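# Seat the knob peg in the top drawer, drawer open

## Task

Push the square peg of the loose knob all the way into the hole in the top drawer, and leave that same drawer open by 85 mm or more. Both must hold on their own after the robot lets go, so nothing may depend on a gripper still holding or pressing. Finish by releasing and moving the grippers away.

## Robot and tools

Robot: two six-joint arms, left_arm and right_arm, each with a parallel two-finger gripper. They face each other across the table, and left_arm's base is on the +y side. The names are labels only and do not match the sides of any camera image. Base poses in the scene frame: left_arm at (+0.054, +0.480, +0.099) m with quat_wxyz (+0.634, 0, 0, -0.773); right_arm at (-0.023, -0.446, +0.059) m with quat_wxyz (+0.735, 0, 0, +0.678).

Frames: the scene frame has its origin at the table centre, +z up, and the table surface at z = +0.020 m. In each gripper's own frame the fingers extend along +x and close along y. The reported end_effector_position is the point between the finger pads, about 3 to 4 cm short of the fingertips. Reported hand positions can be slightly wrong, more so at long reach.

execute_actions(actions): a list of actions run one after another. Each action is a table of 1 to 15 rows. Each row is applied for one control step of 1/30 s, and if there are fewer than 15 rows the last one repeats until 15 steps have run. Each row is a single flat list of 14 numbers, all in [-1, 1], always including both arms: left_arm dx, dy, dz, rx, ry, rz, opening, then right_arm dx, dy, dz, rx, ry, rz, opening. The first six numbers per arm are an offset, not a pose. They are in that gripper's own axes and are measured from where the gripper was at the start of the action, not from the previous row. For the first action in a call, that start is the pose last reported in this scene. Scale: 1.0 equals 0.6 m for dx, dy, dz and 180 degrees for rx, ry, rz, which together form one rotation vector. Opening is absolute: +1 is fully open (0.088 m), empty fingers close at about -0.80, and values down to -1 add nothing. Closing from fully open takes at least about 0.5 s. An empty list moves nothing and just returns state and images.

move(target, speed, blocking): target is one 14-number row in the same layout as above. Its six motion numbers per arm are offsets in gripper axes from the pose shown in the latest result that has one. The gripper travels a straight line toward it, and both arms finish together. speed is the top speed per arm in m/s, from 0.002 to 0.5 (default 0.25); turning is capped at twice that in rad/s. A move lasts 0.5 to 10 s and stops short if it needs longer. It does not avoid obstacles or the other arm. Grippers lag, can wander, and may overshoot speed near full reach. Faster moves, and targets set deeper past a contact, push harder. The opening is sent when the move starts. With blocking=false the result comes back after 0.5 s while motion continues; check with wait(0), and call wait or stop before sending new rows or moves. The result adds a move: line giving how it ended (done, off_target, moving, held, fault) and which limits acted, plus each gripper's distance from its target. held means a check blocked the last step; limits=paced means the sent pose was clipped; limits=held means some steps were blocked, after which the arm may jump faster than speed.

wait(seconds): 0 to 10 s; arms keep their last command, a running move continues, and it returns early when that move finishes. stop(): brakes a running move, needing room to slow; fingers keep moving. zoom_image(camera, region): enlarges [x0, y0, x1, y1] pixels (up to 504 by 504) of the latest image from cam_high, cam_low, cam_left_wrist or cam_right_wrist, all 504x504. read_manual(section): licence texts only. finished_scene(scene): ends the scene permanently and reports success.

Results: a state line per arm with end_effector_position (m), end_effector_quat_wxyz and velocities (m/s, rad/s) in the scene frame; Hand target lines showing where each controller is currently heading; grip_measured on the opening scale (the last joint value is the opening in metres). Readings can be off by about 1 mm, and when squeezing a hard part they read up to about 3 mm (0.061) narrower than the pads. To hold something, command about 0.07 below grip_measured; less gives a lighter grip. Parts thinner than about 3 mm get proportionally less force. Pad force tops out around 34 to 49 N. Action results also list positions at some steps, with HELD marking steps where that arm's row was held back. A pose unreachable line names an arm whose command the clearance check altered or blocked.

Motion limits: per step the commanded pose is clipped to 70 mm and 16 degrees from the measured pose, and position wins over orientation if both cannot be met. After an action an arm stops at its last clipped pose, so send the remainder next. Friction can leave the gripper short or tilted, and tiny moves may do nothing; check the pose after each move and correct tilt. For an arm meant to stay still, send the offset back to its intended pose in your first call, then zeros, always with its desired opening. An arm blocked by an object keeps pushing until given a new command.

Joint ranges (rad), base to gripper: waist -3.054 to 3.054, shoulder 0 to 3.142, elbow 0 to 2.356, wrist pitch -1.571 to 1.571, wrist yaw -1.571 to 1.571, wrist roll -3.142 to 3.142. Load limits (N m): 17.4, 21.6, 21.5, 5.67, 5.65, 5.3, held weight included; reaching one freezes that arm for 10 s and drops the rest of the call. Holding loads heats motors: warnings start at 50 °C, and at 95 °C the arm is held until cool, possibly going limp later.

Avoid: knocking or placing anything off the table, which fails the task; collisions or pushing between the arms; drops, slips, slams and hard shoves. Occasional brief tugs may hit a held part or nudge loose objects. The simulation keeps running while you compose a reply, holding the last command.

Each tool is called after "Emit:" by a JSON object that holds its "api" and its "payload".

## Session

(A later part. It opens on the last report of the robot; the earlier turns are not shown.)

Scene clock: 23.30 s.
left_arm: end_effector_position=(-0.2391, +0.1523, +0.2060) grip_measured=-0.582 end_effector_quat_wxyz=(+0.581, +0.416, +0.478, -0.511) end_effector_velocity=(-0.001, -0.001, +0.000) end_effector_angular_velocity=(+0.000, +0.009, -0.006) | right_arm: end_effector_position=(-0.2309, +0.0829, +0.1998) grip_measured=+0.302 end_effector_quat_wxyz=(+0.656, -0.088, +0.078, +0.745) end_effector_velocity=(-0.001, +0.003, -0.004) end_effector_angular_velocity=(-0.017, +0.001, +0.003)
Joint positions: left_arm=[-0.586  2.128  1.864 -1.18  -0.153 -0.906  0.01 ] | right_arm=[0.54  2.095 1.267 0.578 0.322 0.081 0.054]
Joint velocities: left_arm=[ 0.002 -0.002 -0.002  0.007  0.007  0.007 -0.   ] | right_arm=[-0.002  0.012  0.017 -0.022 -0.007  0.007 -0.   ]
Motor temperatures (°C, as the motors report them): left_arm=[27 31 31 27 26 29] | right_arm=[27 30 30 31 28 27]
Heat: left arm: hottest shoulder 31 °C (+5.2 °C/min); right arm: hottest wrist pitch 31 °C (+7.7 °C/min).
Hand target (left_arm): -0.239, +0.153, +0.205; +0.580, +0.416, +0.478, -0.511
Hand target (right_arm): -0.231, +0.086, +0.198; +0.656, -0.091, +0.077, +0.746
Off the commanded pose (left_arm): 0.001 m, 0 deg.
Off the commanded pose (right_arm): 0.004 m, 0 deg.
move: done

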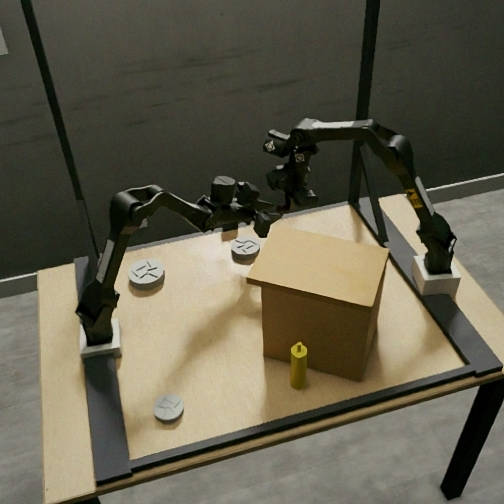

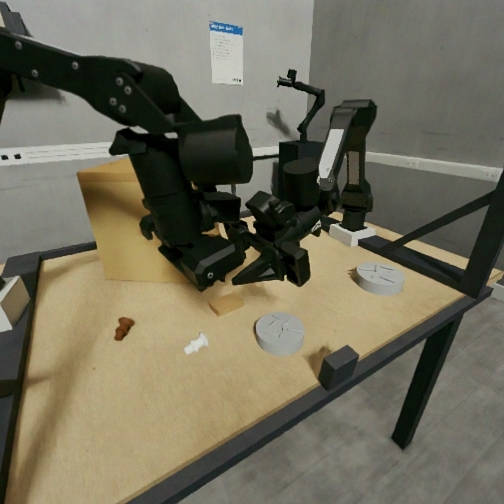

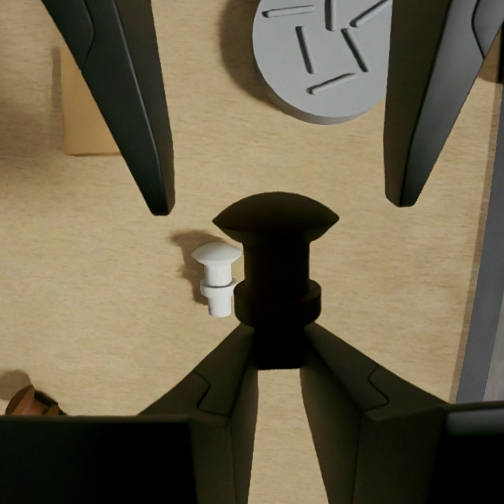

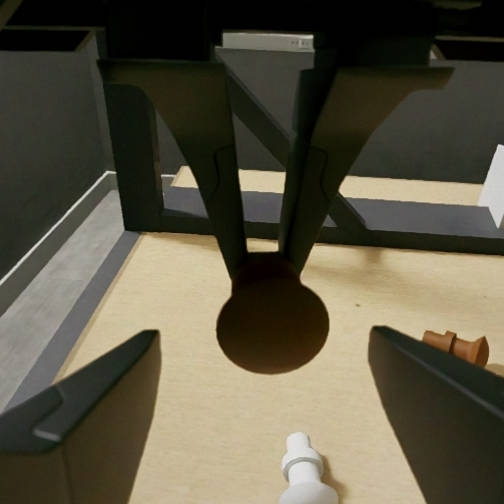

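Emit:
{"api": "move", "payload": {"target": [0,0,0,0,0,0,-0.66,0.033,-0.004,0.006,0,0,0,0.1], "speed": 0.03}}

Emit:
{"api": "zoom_image", "payload": {"camera": "cam_high", "region": [230, 160, 320, 240]}}

Scene clock: 24.43 s.
left_arm: end_effector_position=(-0.2391, +0.1523, +0.2060) grip_measured=-0.582 end_effector_quat_wxyz=(+0.581, +0.416, +0.478, -0.511) end_effector_velocity=(+0.002, +0.005, -0.000) end_effector_angular_velocity=(+0.020, -0.006, +0.018) | right_arm: end_effector_position=(-0.2310, +0.1003, +0.2012) grip_measured=+0.102 end_effector_quat_wxyz=(+0.656, -0.085, +0.079, +0.745) end_effector_velocity=(-0.003, +0.002, -0.001) end_effector_angular_velocity=(-0.002, -0.017, +0.024)
Joint positions: left_arm=[-0.586  2.128  1.864 -1.18  -0.153 -0.906  0.01 ] | right_arm=[0.522 2.143 1.349 0.549 0.306 0.08  0.044]
Joint velocities: left_arm=[-0.002 -0.002 -0.002 -0.022  0.007 -0.022 -0.   ] | right_arm=[-0.002  0.007  0.012 -0.007 -0.022 -0.022 -0.   ]
Motor temperatures (°C, as the motors report them): left_arm=[27 32 31 27 26 29] | right_arm=[27 31 30 31 28 27]
Heat: left arm: hottest shoulder 32 °C (+7.4 °C/min); right arm: hottest shoulder 31 °C (+7.4 °C/min).
Hand target (left_arm): -0.239, +0.152, +0.206; +0.581, +0.416, +0.478, -0.511
Hand target (right_arm): -0.231, +0.103, +0.199; +0.656, -0.088, +0.078, +0.746
Off the commanded pose (left_arm): 0.000 m, 0 deg.
Off the commanded pose (right_arm): 0.004 m, 0 deg.
move: done

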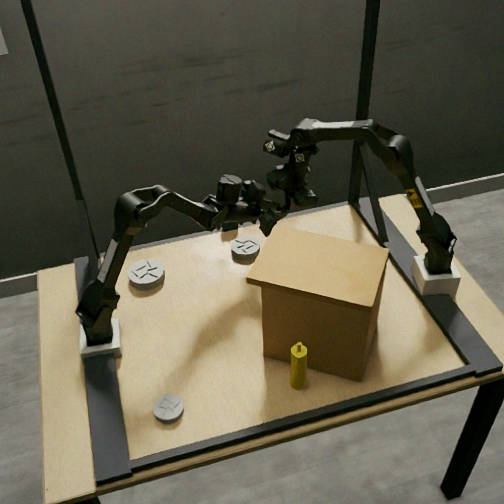

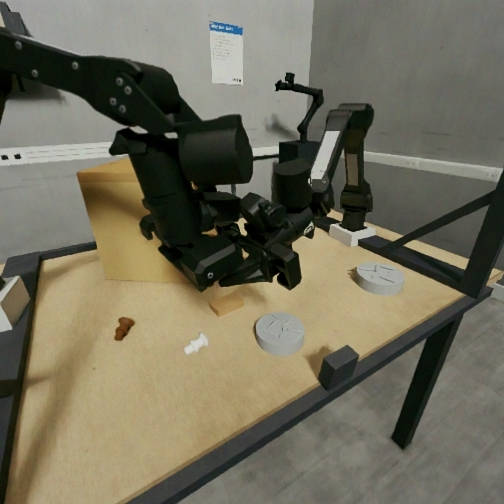

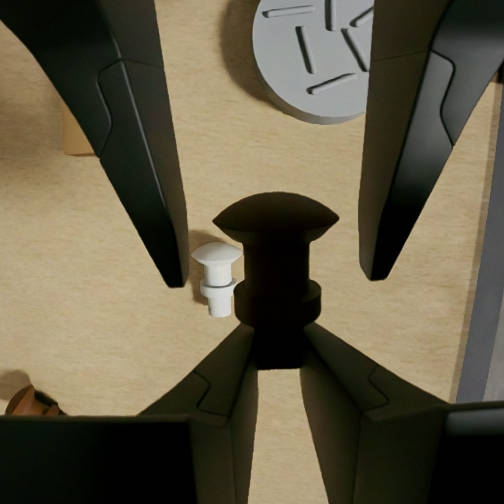

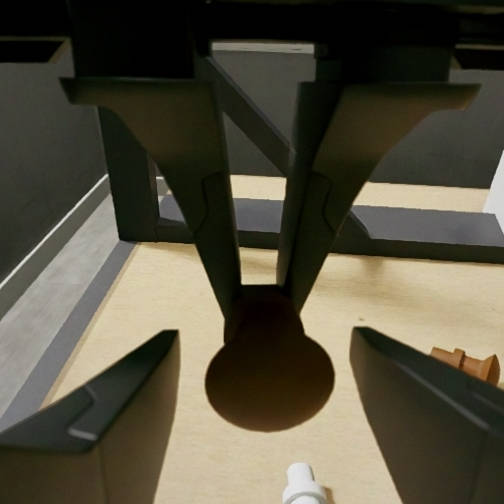

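Region (230, 160, 320, 240) of cam_high's 504x504 image, scaled by 5.600, with more detail than that image has.

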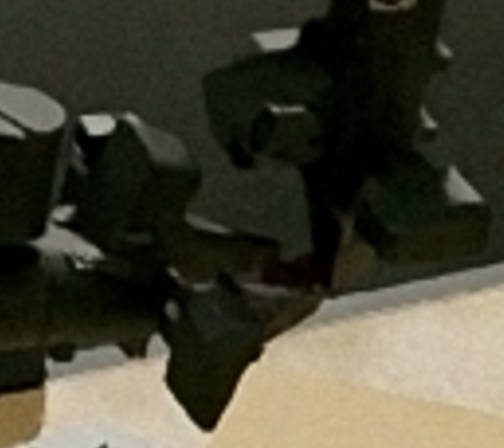

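Good. Close the right gripper (head ≈31 mm → ≈ -0.17).

Emit:
{"api": "execute_actions", "payload": {"actions": [[[0,0,0,0,0,0,-0.66,0,0,0,0,0,0,0.05],[0,0,0,0,0,0,-0.66,0,0,0,0,0,0,0.0],[0,0,0,0,0,0,-0.66,0,0,0,0,0,0,-0.04],[0,0,0,0,0,0,-0.66,0,0,0,0,0,0,-0.07],[0,0,0,0,0,0,-0.66,0,0,0,0,0,0,-0.1],[0,0,0,0,0,0,-0.66,0,0,0,0,0,0,-0.12],[0,0,0,0,0,0,-0.66,0,0,0,0,0,0,-0.14],[0,0,0,0,0,0,-0.66,0,0,0,0,0,0,-0.16],[0,0,0,0,0,0,-0.66,0,0,0,0,0,0,-0.18],[0,0,0,0,0,0,-0.66,0,0,0,0,0,0,-0.2],[0,0,0,0,0,0,-0.66,0,0,0,0,0,0,-0.22],[0,0,0,0,0,0,-0.66,0,0,0,0,0,0,-0.24],[0,0,0,0,0,0,-0.66,0,0,0,0,0,0,-0.26],[0,0,0,0,0,0,-0.66,0,0,0,0,0,0,-0.28],[0,0,0,0,0,0,-0.66,0,0,0,0,0,0,-0.3]],[[0,0,0,0,0,0,-0.66,0,0,0,0,0,0,-0.3]]]}}

Scene clock: 25.80 s.
left_arm: end_effector_position=(-0.2391, +0.1523, +0.2060) grip_measured=-0.582 end_effector_quat_wxyz=(+0.581, +0.416, +0.478, -0.511) end_effector_velocity=(+0.002, +0.005, -0.000) end_effector_angular_velocity=(+0.021, -0.009, +0.004) | right_arm: end_effector_position=(-0.2311, +0.1006, +0.2012) grip_measured=-0.288 end_effector_quat_wxyz=(+0.656, -0.085, +0.079, +0.745) end_effector_velocity=(+0.001, -0.001, -0.004) end_effector_angular_velocity=(-0.022, -0.001, +0.003)
Joint positions: left_arm=[-0.586  2.128  1.864 -1.18  -0.153 -0.906  0.01 ] | right_arm=[0.522 2.144 1.351 0.549 0.306 0.08  0.025]
Joint velocities: left_arm=[-0.002 -0.002 -0.002 -0.022  0.007 -0.007 -0.   ] | right_arm=[-0.002 -0.002 -0.002 -0.022 -0.007  0.007 -0.001]
Motor temperatures (°C, as the motors report them): left_arm=[27 32 31 27 26 29] | right_arm=[27 31 30 32 28 27]
Heat: left arm: hottest shoulder 32 °C (+7.0 °C/min); right arm: hottest wrist pitch 32 °C (+9.3 °C/min).
Hand target (left_arm): -0.239, +0.152, +0.206; +0.581, +0.416, +0.478, -0.511
Hand target (right_arm): -0.231, +0.101, +0.201; +0.656, -0.085, +0.079, +0.745
Off the commanded pose (left_arm): 0.000 m, 0 deg.
Off the commanded pose (right_arm): 0.000 m, 0 deg.
Step readings (end_effector_position; steps 1 to 15: 1st action; 16 to 30: 2nd action):
0: left_arm (-0.2391, +0.1523, +0.2060) | right_arm (-0.2311, +0.1006, +0.2012)
1: left_arm (-0.2391, +0.1523, +0.2060) | right_arm (-0.2311, +0.1006, +0.2012)
2: left_arm (-0.2391, +0.1523, +0.2060) | right_arm (-0.2311, +0.1006, +0.2012)
4: left_arm (-0.2391, +0.1523, +0.2060) | right_arm (-0.2311, +0.1006, +0.2012)
8: left_arm (-0.2391, +0.1523, +0.2060) | right_arm (-0.2311, +0.1006, +0.2012)
15: left_arm (-0.2391, +0.1523, +0.2060) | right_arm (-0.2311, +0.1006, +0.2012)
16: left_arm (-0.2391, +0.1523, +0.2060) | right_arm (-0.2311, +0.1006, +0.2012)
17: left_arm (-0.2391, +0.1523, +0.2060) | right_arm (-0.2311, +0.1006, +0.2012)
19: left_arm (-0.2391, +0.1523, +0.2060) | right_arm (-0.2311, +0.1006, +0.2012)
23: left_arm (-0.2391, +0.1523, +0.2060) | right_arm (-0.2311, +0.1006, +0.2012)
30: end_effector_position above

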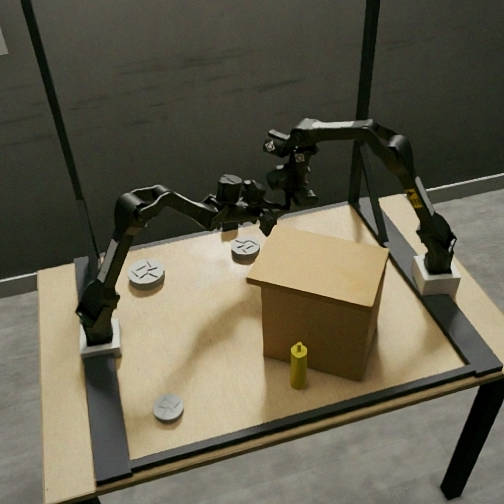

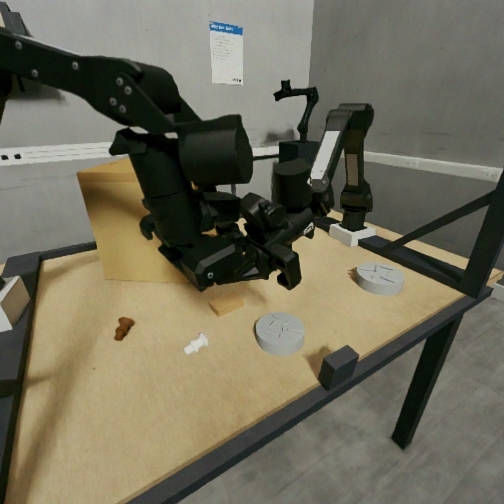

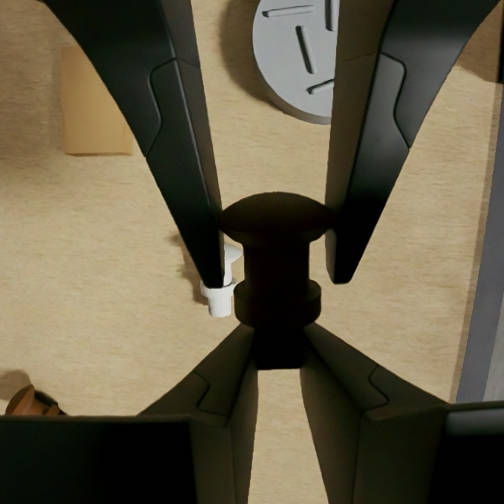

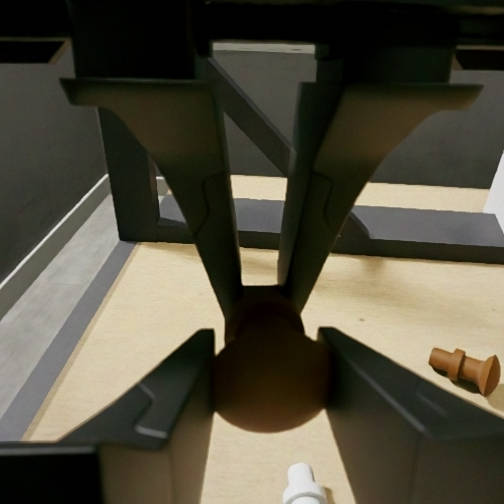

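Emit:
{"api": "execute_actions", "payload": {"actions": [[[0,0,0,0,0,0,-0.66,0,0,0,0,0,0,-0.32],[0,0,0,0,0,0,-0.66,0,0,0,0,0,0,-0.34],[0,0,0,0,0,0,-0.66,0,0,0,0,0,0,-0.36],[0,0,0,0,0,0,-0.66,0,0,0,0,0,0,-0.38],[0,0,0,0,0,0,-0.66,0,0,0,0,0,0,-0.4]]]}}

Emit:
{"api": "zoom_image", "payload": {"camera": "cam_left_wrist", "region": [170, 150, 390, 390]}}

Scene clock: 26.50 s.
left_arm: end_effector_position=(-0.2391, +0.1523, +0.2060) grip_measured=-0.582 end_effector_quat_wxyz=(+0.581, +0.416, +0.478, -0.511) end_effector_velocity=(-0.001, -0.001, +0.001) end_effector_angular_velocity=(-0.010, +0.001, +0.006) | right_arm: end_effector_position=(-0.2311, +0.1006, +0.2012) grip_measured=-0.308 end_effector_quat_wxyz=(+0.656, -0.085, +0.079, +0.745) end_effector_velocity=(+0.000, +0.000, +0.001) end_effector_angular_velocity=(-0.000, -0.021, +0.010)
Joint positions: left_arm=[-0.586  2.128  1.864 -1.18  -0.153 -0.906  0.01 ] | right_arm=[0.522 2.144 1.351 0.549 0.306 0.08  0.024]
Joint velocities: left_arm=[-0.002 -0.002 -0.002  0.007 -0.007 -0.007 -0.   ] | right_arm=[-0.002 -0.002  0.002 -0.007 -0.007 -0.022 -0.   ]
Motor temperatures (°C, as the motors report them): left_arm=[27 33 31 27 26 29] | right_arm=[27 32 30 32 28 27]
Heat: left arm: hottest shoulder 33 °C (+9.1 °C/min); right arm: hottest shoulder 32 °C (+9.1 °C/min).
Hand target (left_arm): -0.239, +0.152, +0.206; +0.581, +0.416, +0.478, -0.511
Hand target (right_arm): -0.231, +0.101, +0.201; +0.656, -0.085, +0.079, +0.745
Off the commanded pose (left_arm): 0.000 m, 0 deg.
Off the commanded pose (right_arm): 0.000 m, 0 deg.
Step readings (end_effector_position):
0: left_arm (-0.2391, +0.1523, +0.2060) | right_arm (-0.2311, +0.1006, +0.2012)
1: left_arm (-0.2391, +0.1523, +0.2060) | right_arm (-0.2311, +0.1006, +0.2012)
2: left_arm (-0.2391, +0.1523, +0.2060) | right_arm (-0.2311, +0.1006, +0.2012)
4: left_arm (-0.2391, +0.1523, +0.2060) | right_arm (-0.2311, +0.1006, +0.2012)
8: left_arm (-0.2391, +0.1523, +0.2060) | right_arm (-0.2311, +0.1006, +0.2012)
15: end_effector_position above

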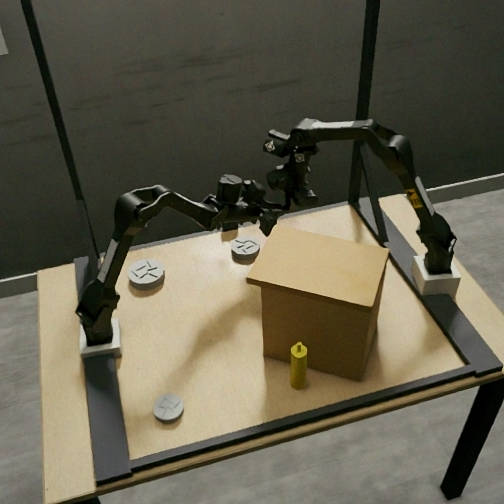

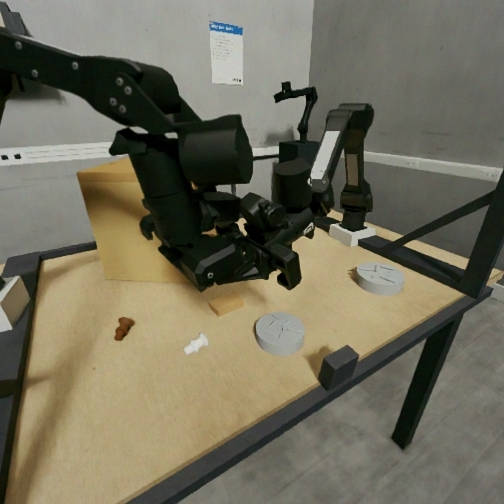

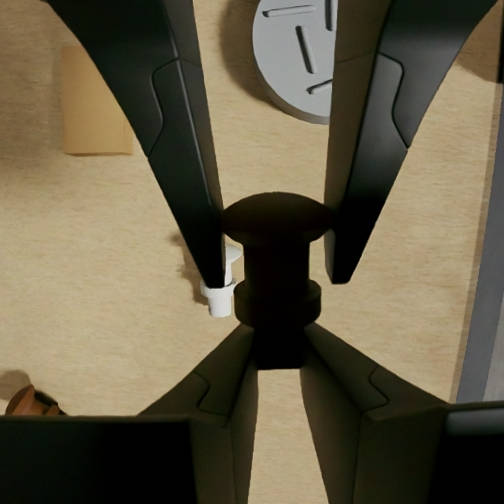

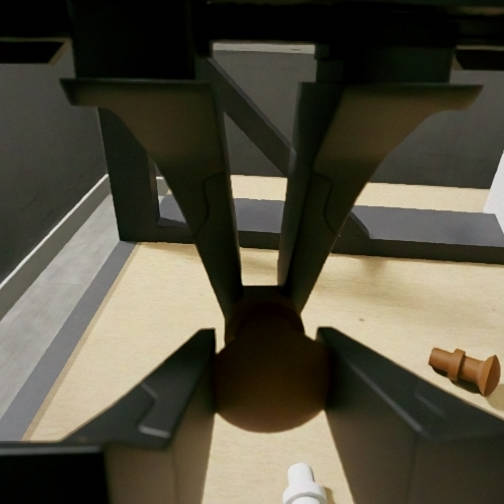

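Region (170, 150, 390, 390) of cam_left_wrist's 504x504 image, scaled by 2.100, with more detail than that image has; it fills the left 462 columns of this view, and the rest is white.

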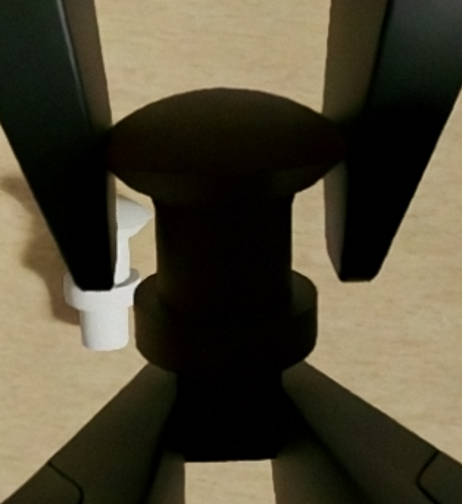

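Emit:
{"api": "execute_actions", "payload": {"actions": [[[0,0,0,0,0,0,-0.6,0,0,0,0,0,0,-0.4],[0,0,0,0,0,0,-0.56,0,0,0,0,0,0,-0.4],[0,0,0,0,0,0,-0.52,0,0,0,0,0,0,-0.4],[0,0,0,0,0,0,-0.48,0,0,0,0,0,0,-0.4],[0,0,0,0,0,0,-0.42,0,0,0,0,0,0,-0.4],[0,0,0,0,0,0,-0.36,0,0,0,0,0,0,-0.4]]]}}

Emit:
{"api": "move", "payload": {"target": [-0.03,0,-0.1,0,0,0,-0.36,-0.2,0,-0.02,0,-0.075,0,-0.4], "speed": 0.15}}

Scene clock: 27.20 s.
left_arm: end_effector_position=(-0.2391, +0.1523, +0.2060) grip_measured=-0.379 end_effector_quat_wxyz=(+0.581, +0.416, +0.478, -0.511) end_effector_velocity=(+0.003, +0.000, -0.002) end_effector_angular_velocity=(+0.003, -0.012, +0.011) | right_arm: end_effector_position=(-0.2311, +0.1006, +0.2012) grip_measured=-0.308 end_effector_quat_wxyz=(+0.656, -0.085, +0.079, +0.745) end_effector_velocity=(+0.001, -0.000, -0.001) end_effector_angular_velocity=(-0.008, +0.006, +0.003)
Joint positions: left_arm=[-0.586  2.128  1.864 -1.18  -0.153 -0.906  0.02 ] | right_arm=[0.522 2.144 1.351 0.549 0.306 0.08  0.024]
Joint velocities: left_arm=[ 0.002  0.002 -0.002 -0.007 -0.007 -0.007  0.006] | right_arm=[-0.002 -0.002 -0.002 -0.007 -0.007  0.007 -0.   ]
Motor temperatures (°C, as the motors report them): left_arm=[27 33 31 27 26 29] | right_arm=[27 32 30 32 28 27]
Heat: left arm: hottest shoulder 33 °C (+8.8 °C/min); right arm: hottest shoulder 32 °C (+8.8 °C/min).
Hand target (left_arm): -0.239, +0.152, +0.206; +0.581, +0.416, +0.478, -0.511
Hand target (right_arm): -0.231, +0.101, +0.201; +0.656, -0.085, +0.079, +0.745
Off the commanded pose (left_arm): 0.000 m, 0 deg.
Off the commanded pose (right_arm): 0.000 m, 0 deg.
Step readings (end_effector_position):
0: left_arm (-0.2391, +0.1523, +0.2060) | right_arm (-0.2311, +0.1006, +0.2012)
1: left_arm (-0.2391, +0.1523, +0.2060) | right_arm (-0.2311, +0.1006, +0.2012)
2: left_arm (-0.2391, +0.1523, +0.2060) | right_arm (-0.2311, +0.1006, +0.2012)
4: left_arm (-0.2391, +0.1523, +0.2060) | right_arm (-0.2311, +0.1006, +0.2012)
8: left_arm (-0.2391, +0.1523, +0.2060) | right_arm (-0.2311, +0.1006, +0.2012)
15: end_effector_position above

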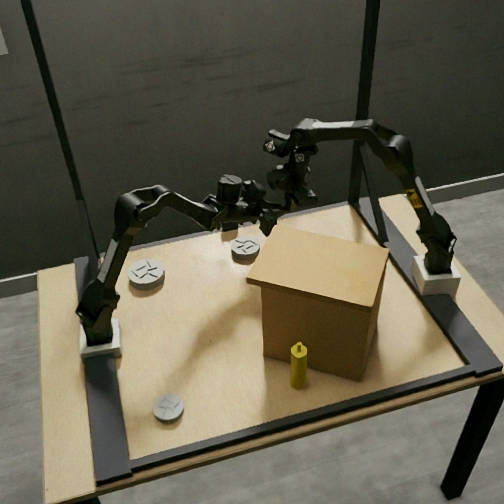

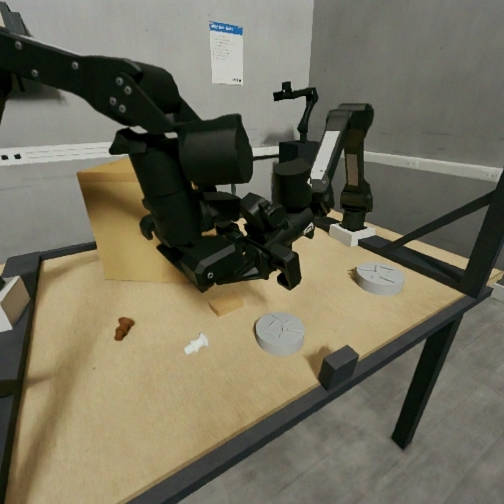

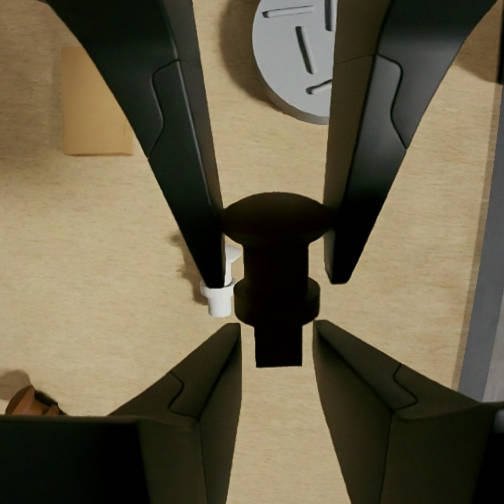

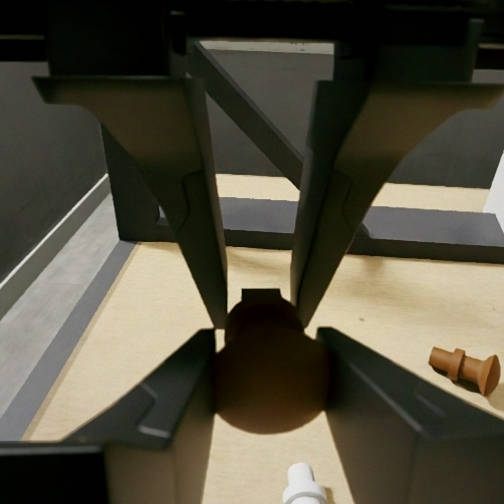

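Scene clock: 28.60 s.
left_arm: end_effector_position=(-0.2480, +0.2125, +0.2080) grip_measured=-0.363 end_effector_quat_wxyz=(+0.580, +0.420, +0.478, -0.509) end_effector_velocity=(-0.001, +0.001, +0.001) end_effector_angular_velocity=(-0.010, -0.000, -0.014) | right_arm: end_effector_position=(-0.2173, -0.0154, +0.2131) grip_measured=-0.308 end_effector_quat_wxyz=(+0.661, -0.000, +0.004, +0.750) end_effector_velocity=(+0.004, -0.002, -0.004) end_effector_angular_velocity=(-0.003, -0.026, -0.010)
Joint positions: left_arm=[-0.711  2.002  1.685 -1.157 -0.164 -1.03   0.021] | right_arm=[0.639 1.907 0.765 1.136 0.433 0.007 0.024]
Joint velocities: left_arm=[-0.007 -0.007 -0.007  0.007 -0.007  0.007 -0.   ] | right_arm=[-0.002 -0.002 -0.017  0.007  0.007 -0.022 -0.   ]
Motor temperatures (°C, as the motors report them): left_arm=[27 34 31 27 26 29] | right_arm=[27 32 30 32 28 27]
Heat: left arm: hottest shoulder 34 °C (+10.5 °C/min); right arm: hottest shoulder 32 °C (+8.4 °C/min).
Hand target (left_arm): -0.247, +0.214, +0.212; +0.581, +0.415, +0.478, -0.512
Hand target (right_arm): -0.217, -0.018, +0.217; +0.661, +0.002, +0.000, +0.750
Off the commanded pose (left_arm): 0.004 m, 1 deg.
Off the commanded pose (right_arm): 0.005 m, 0 deg.
move: done

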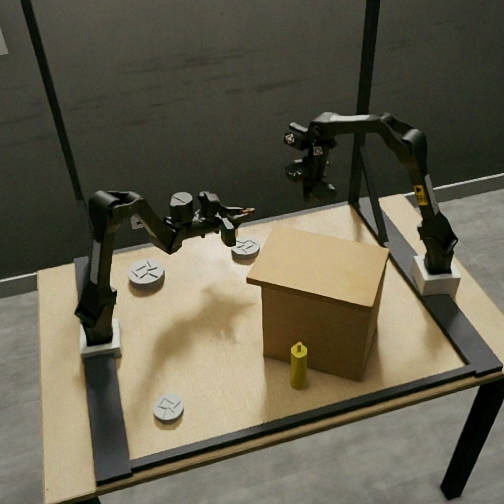

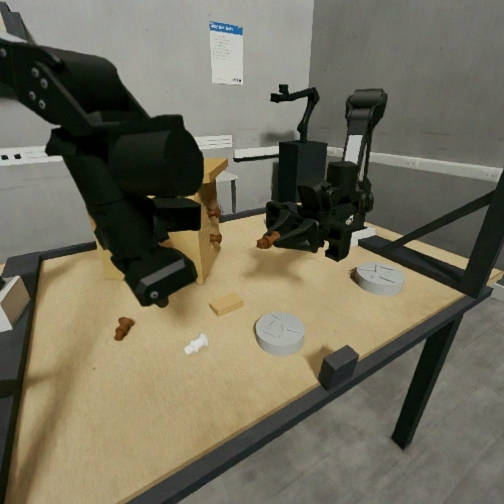

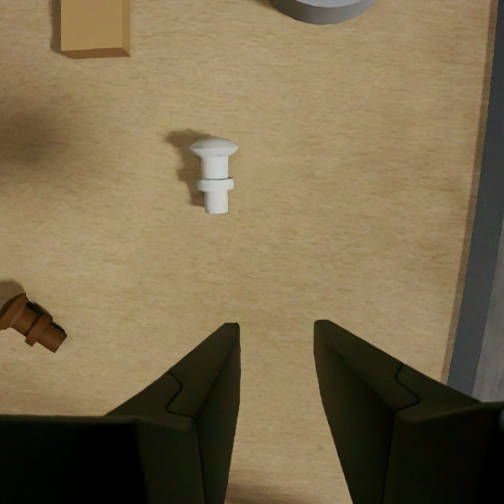

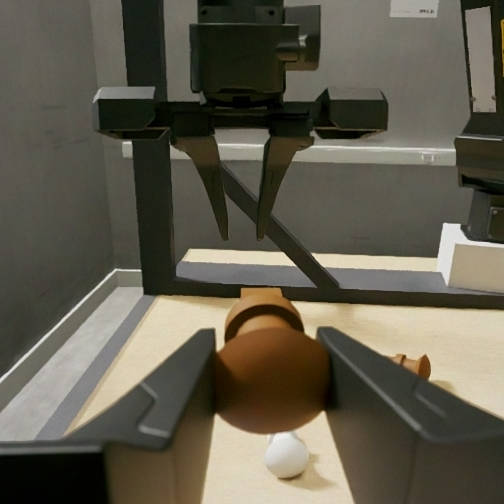

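Emit:
{"api": "move", "payload": {"target": [-0.313,0.547,0.113,0,-0.11,0,-0.8,-0.189,-0.302,0.042,0,0,-0.223,-0.4], "speed": 0.2}}

Emit:
{"api": "zoom_image", "payload": {"camera": "cam_low", "region": [190, 150, 300, 250]}}

Scene clock: 31.87 s.
left_arm: end_effector_position=(+0.0822, +0.2253, +0.4008) grip_measured=-0.777 end_effector_quat_wxyz=(+0.653, +0.326, +0.376, -0.571) end_effector_velocity=(+0.003, +0.002, +0.002) end_effector_angular_velocity=(-0.003, +0.002, +0.007) | right_arm: end_effector_position=(-0.0257, -0.1037, +0.2373) grip_measured=-0.308 end_effector_quat_wxyz=(+0.877, -0.004, +0.002, +0.481) end_effector_velocity=(+0.002, -0.000, -0.002) end_effector_angular_velocity=(-0.028, -0.025, +0.000)
Joint positions: left_arm=[ 0.298  1.239  1.573 -1.376 -0.013 -0.032  0.001] | right_arm=[0.453 1.468 0.398 1.056 0.94  0.007 0.024]
Joint velocities: left_arm=[ 0.017 -0.002  0.007 -0.007  0.007  0.007 -0.   ] | right_arm=[-0.007 -0.007 -0.002 -0.022 -0.007 -0.022 -0.   ]
Motor temperatures (°C, as the motors report them): left_arm=[27 35 31 27 26 29] | right_arm=[27 33 30 32 28 27]
Heat: left arm: hottest shoulder 35 °C (+11.3 °C/min); right arm: hottest shoulder 33 °C (+9.4 °C/min).
Hand target (left_arm): +0.083, +0.224, +0.402; +0.651, +0.326, +0.377, -0.573
Hand target (right_arm): -0.024, -0.106, +0.237; +0.878, -0.002, +0.004, +0.478
Off the commanded pose (left_arm): 0.005 m, 1 deg.
Off the commanded pose (right_arm): 0.003 m, 0 deg.
move: done

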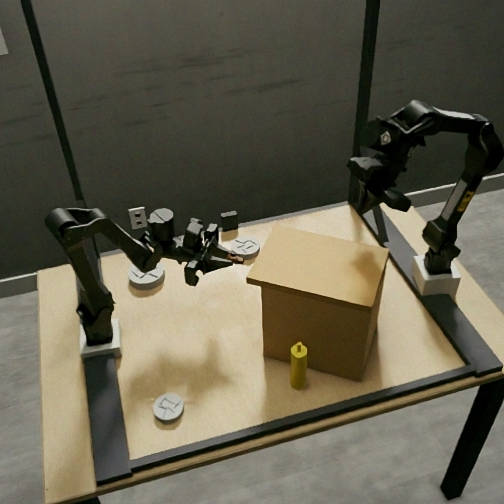

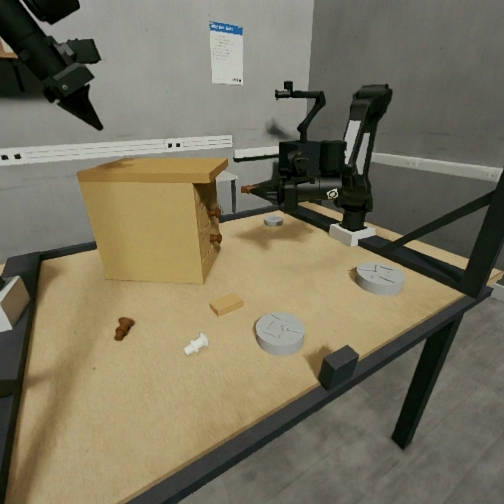

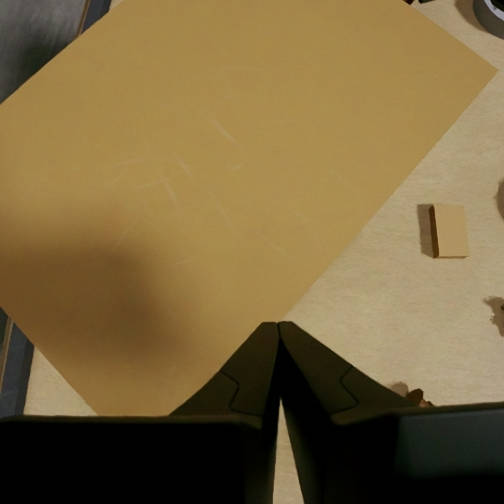

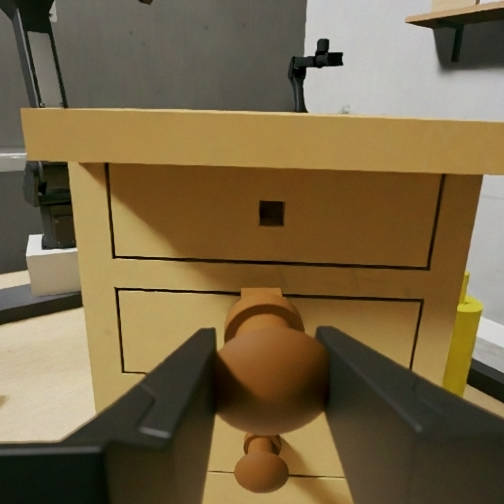

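Region (190, 150, 300, 250) of cam_low's 504x504 image, scaled by 4.582, with more detail than that image has; it fills the top 458 rows of this view, and the rest is white.

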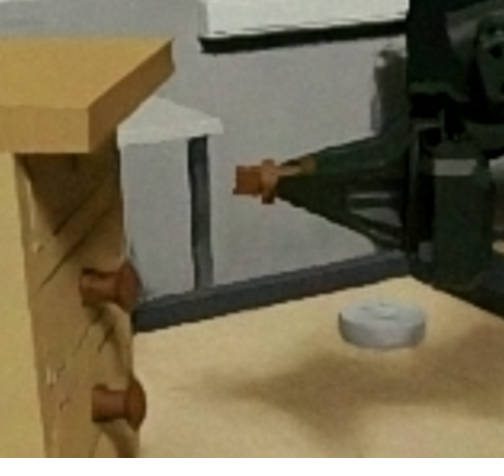

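Emit:
{"api": "move", "payload": {"target": [0,0,0,0,0,0,-0.8,0.083,-0.012,0.012,0.008,0,-0.005,-0.4], "speed": 0.08}}

Emit:
{"api": "zoom_image", "payload": {"camera": "cam_low", "region": [190, 150, 300, 250]}}

Emit:
{"api": "zoom_image", "payload": {"camera": "cam_right_wrist", "region": [200, 210, 320, 330]}}

Scene clock: 35.23 s.
left_arm: end_effector_position=(+0.0824, +0.2252, +0.4009) grip_measured=-0.777 end_effector_quat_wxyz=(+0.652, +0.326, +0.376, -0.572) end_effector_velocity=(-0.000, +0.008, -0.004) end_effector_angular_velocity=(+0.037, +0.001, +0.008) | right_arm: end_effector_position=(+0.0072, -0.0686, +0.2438) grip_measured=-0.308 end_effector_quat_wxyz=(+0.881, +0.005, +0.007, +0.473) end_effector_velocity=(-0.000, +0.003, -0.004) end_effector_angular_velocity=(-0.034, -0.023, +0.015)
Joint positions: left_arm=[ 0.3    1.24   1.574 -1.377 -0.011 -0.03   0.001] | right_arm=[0.289 1.547 0.506 1.03  0.793 0.024 0.024]
Joint velocities: left_arm=[-0.002 -0.002 -0.002 -0.037 -0.007 -0.007 -0.   ] | right_arm=[-0.007  0.007  0.007 -0.022 -0.022 -0.022 -0.   ]
Motor temperatures (°C, as the motors report them): left_arm=[27 34 31 27 26 29] | right_arm=[27 33 30 32 28 27]
Heat: left arm: hottest shoulder 34 °C (+8.5 °C/min); right arm: hottest shoulder 33 °C (+8.5 °C/min).
Hand target (left_arm): +0.082, +0.225, +0.401; +0.653, +0.326, +0.376, -0.571
Hand target (right_arm): +0.008, -0.066, +0.244; +0.881, +0.007, +0.008, +0.473
Off the commanded pose (left_arm): 0.000 m, 0 deg.
Off the commanded pose (right_arm): 0.003 m, 0 deg.
move: done

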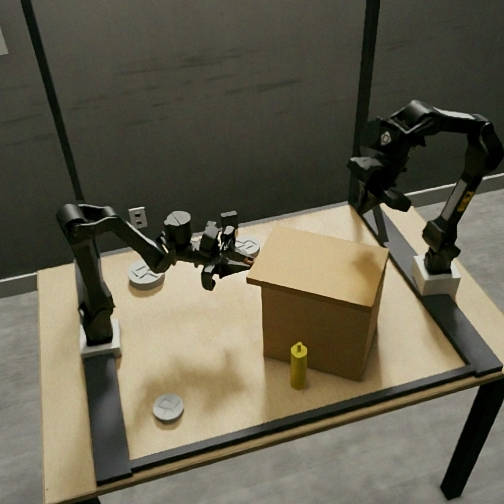

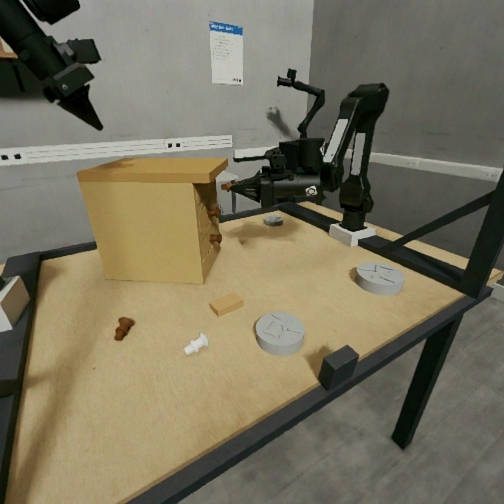

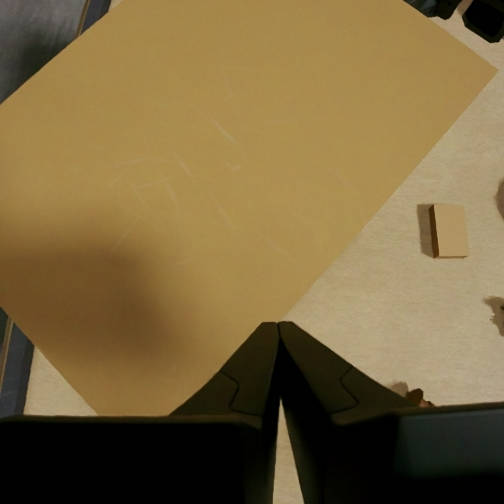

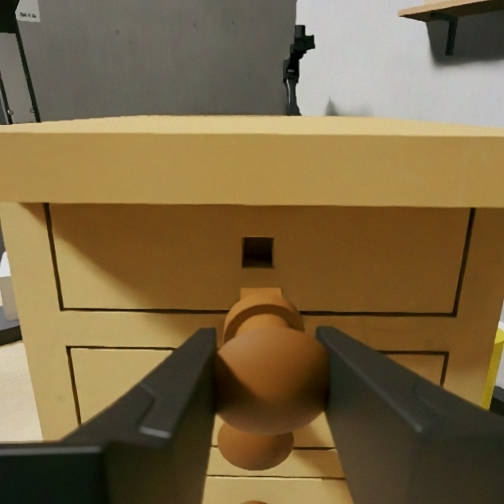

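Region (190, 150, 300, 250) of cam_low's 504x504 image, scaled by 4.582, with more detail than that image has; it fills the top 458 rows of this view, and the rest is white.

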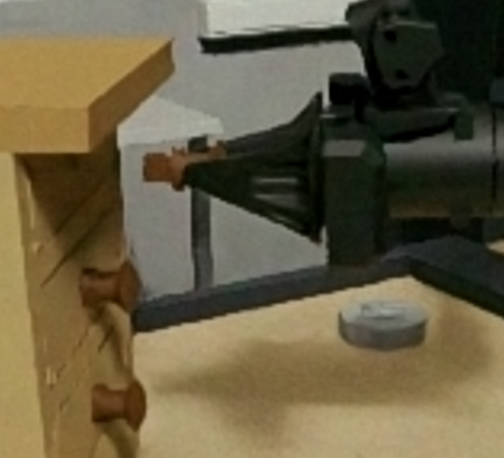

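Region (200, 210, 320, 330) of cam_right_wrist's 504x504 image, scaled by 4.200, with more detail than that image has.

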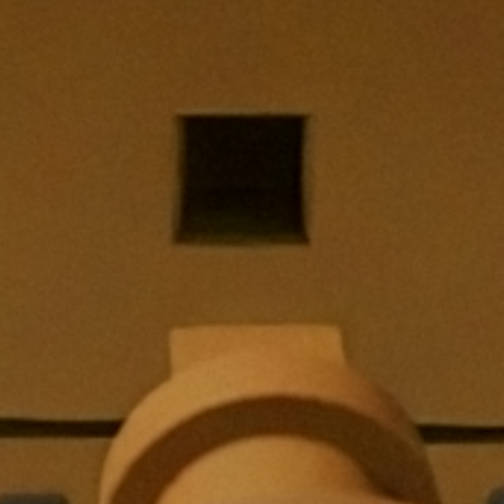

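Emit:
{"api": "move", "payload": {"target": [0,0,0,0,0,0,-0.8,0.055,0.001,0.001,0.008,0,0,-0.4], "speed": 0.05}}

Emit:
{"api": "zoom_image", "payload": {"camera": "cam_low", "region": [190, 160, 260, 230]}}

Emit:
{"api": "zoom_image", "payload": {"camera": "cam_right_wrist", "region": [210, 230, 310, 330]}}

Scene clock: 36.73 s.
left_arm: end_effector_position=(+0.0824, +0.2252, +0.4009) grip_measured=-0.777 end_effector_quat_wxyz=(+0.652, +0.326, +0.376, -0.572) end_effector_velocity=(+0.001, -0.001, +0.001) end_effector_angular_velocity=(-0.007, -0.003, +0.008) | right_arm: end_effector_position=(+0.0245, -0.0435, +0.2440) grip_measured=-0.308 end_effector_quat_wxyz=(+0.881, +0.014, +0.012, +0.473) end_effector_velocity=(-0.000, +0.003, +0.001) end_effector_angular_velocity=(+0.011, +0.007, +0.015)
Joint positions: left_arm=[ 0.3    1.24   1.574 -1.377 -0.011 -0.03   0.001] | right_arm=[0.209 1.628 0.59  1.029 0.714 0.043 0.024]
Joint velocities: left_arm=[-0.002 -0.002 -0.002  0.007 -0.007 -0.007  0.   ] | right_arm=[-0.007  0.007  0.007  0.007 -0.022  0.007  0.   ]
Motor temperatures (°C, as the motors report them): left_arm=[27 34 32 27 26 29] | right_arm=[27 33 30 32 28 27]
Heat: left arm: hottest shoulder 34 °C (+8.2 °C/min); right arm: hottest shoulder 33 °C (+8.2 °C/min).
Hand target (left_arm): +0.082, +0.225, +0.401; +0.652, +0.326, +0.376, -0.572
Hand target (right_arm): +0.025, -0.041, +0.244; +0.881, +0.016, +0.013, +0.473
Off the commanded pose (left_arm): 0.000 m, 0 deg.
Off the commanded pose (right_arm): 0.003 m, 0 deg.
move: done

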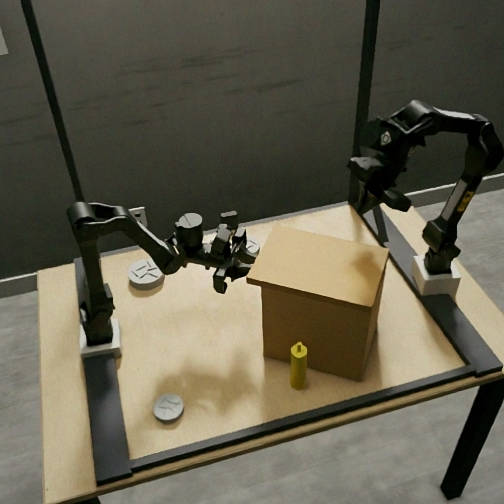

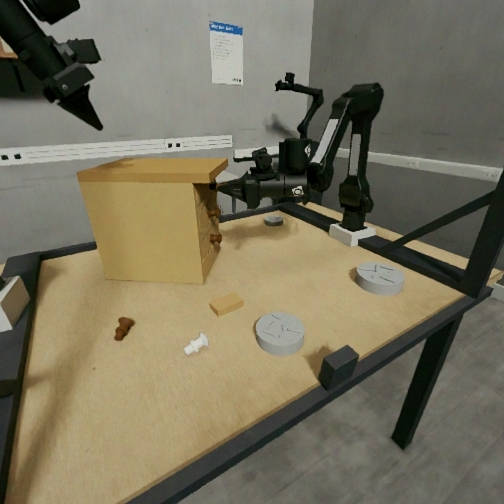

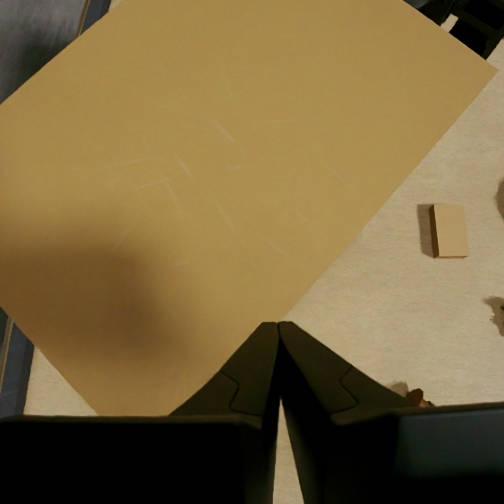

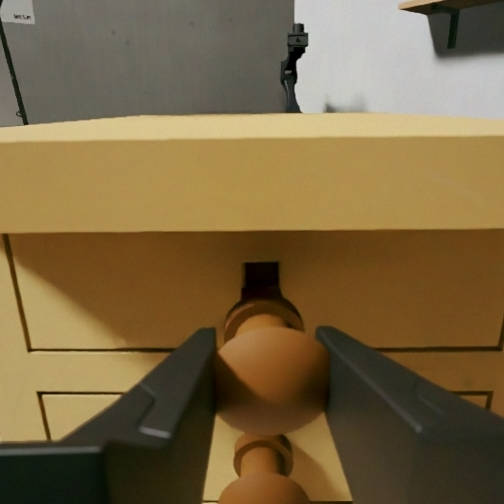

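Region (190, 160, 260, 230) of cam_low's 504x504 image, scaled by 7.200, with more detail than that image has.

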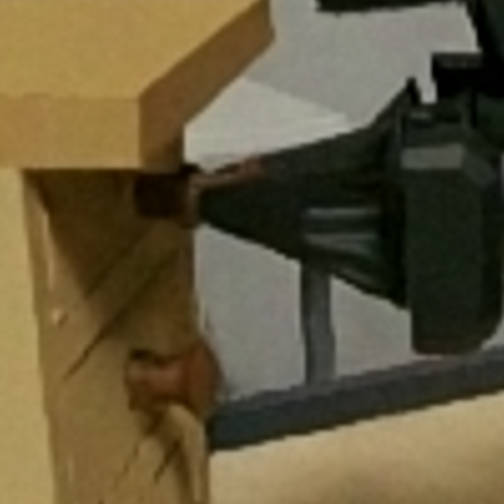

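Region (210, 230, 310, 330) of cam_right_wrist's 504x504 image, scaled by 5.040, with more detail than that image has.

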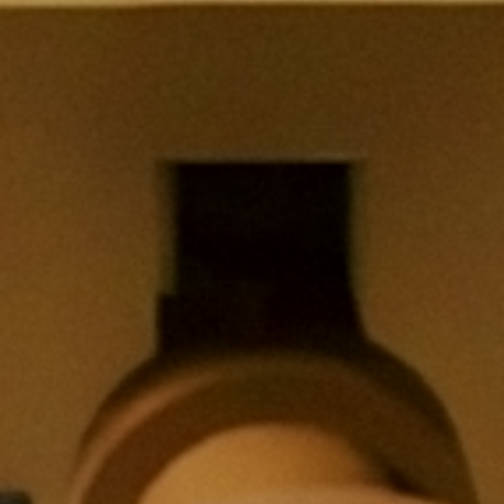

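Emit:
{"api": "move", "payload": {"target": [0,0,0,0,0,0,-0.8,0.022,0,0.002,0,0,0,-0.4], "speed": 0.02}}

Emit:
{"api": "zoom_image", "payload": {"camera": "cam_right_wrist", "region": [220, 240, 300, 320]}}

Scene clock: 37.87 s.
left_arm: end_effector_position=(+0.0824, +0.2252, +0.4009) grip_measured=-0.777 end_effector_quat_wxyz=(+0.652, +0.326, +0.376, -0.572) end_effector_velocity=(+0.001, -0.001, +0.002) end_effector_angular_velocity=(-0.012, -0.004, +0.008) | right_arm: end_effector_position=(+0.0295, -0.0371, +0.2440) grip_measured=-0.308 end_effector_quat_wxyz=(+0.881, +0.013, +0.012, +0.473) end_effector_velocity=(+0.000, +0.001, +0.000) end_effector_angular_velocity=(-0.006, -0.006, +0.005)
Joint positions: left_arm=[ 0.3    1.24   1.574 -1.377 -0.011 -0.03   0.001] | right_arm=[0.189 1.647 0.613 1.022 0.693 0.043 0.024]
Joint velocities: left_arm=[-0.002 -0.002  0.002  0.007 -0.007 -0.007 -0.   ] | right_arm=[-0.002 -0.002  0.002 -0.007 -0.007 -0.007 -0.   ]
Motor temperatures (°C, as the motors report them): left_arm=[27 34 32 28 26 29] | right_arm=[27 33 31 32 28 27]
Heat: left arm: hottest shoulder 34 °C (+7.9 °C/min); right arm: hottest shoulder 33 °C (+7.9 °C/min).
Hand target (left_arm): +0.082, +0.225, +0.401; +0.652, +0.326, +0.376, -0.572
Hand target (right_arm): +0.032, -0.033, +0.245; +0.881, +0.014, +0.012, +0.473
Off the commanded pose (left_arm): 0.000 m, 0 deg.
Off the commanded pose (right_arm): 0.005 m, 0 deg.
move: done

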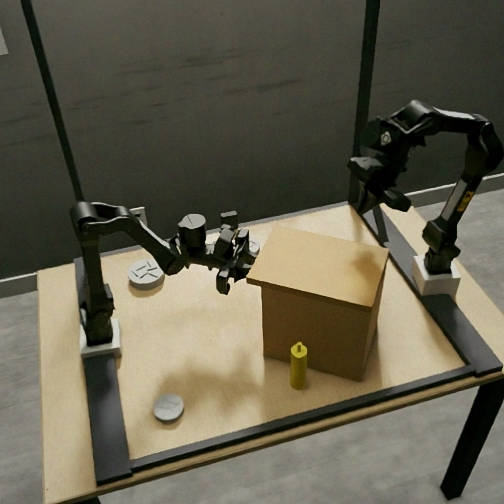

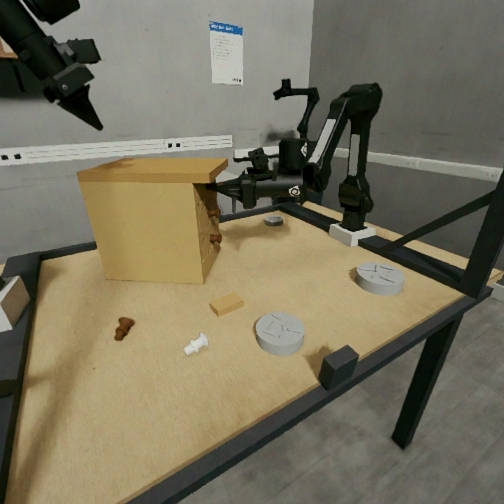

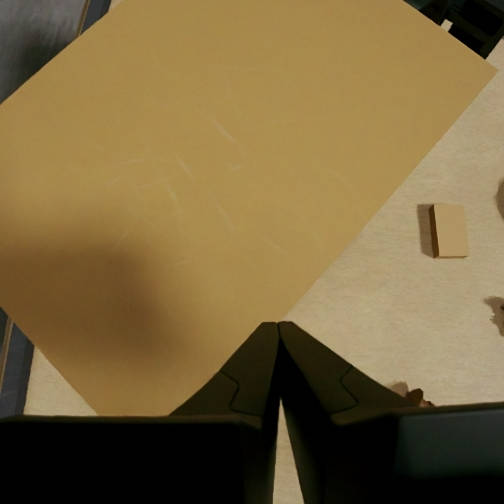

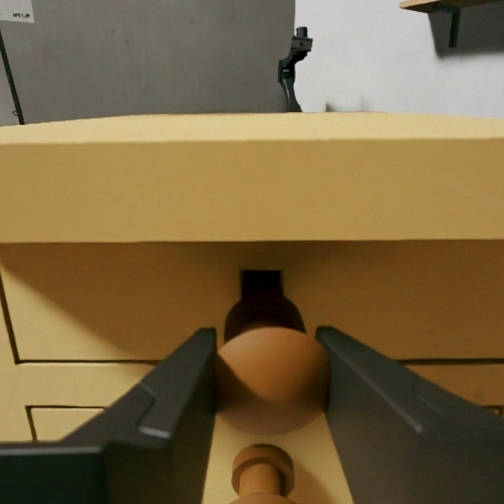

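Region (220, 240, 300, 320) of cam_right_wrist's 504x504 image, scaled by 6.300, with more detail than that image has.

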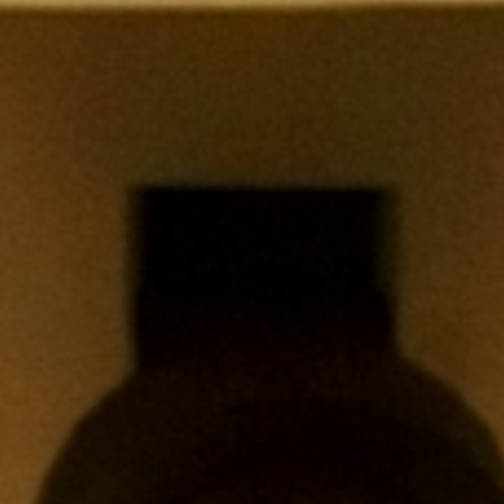

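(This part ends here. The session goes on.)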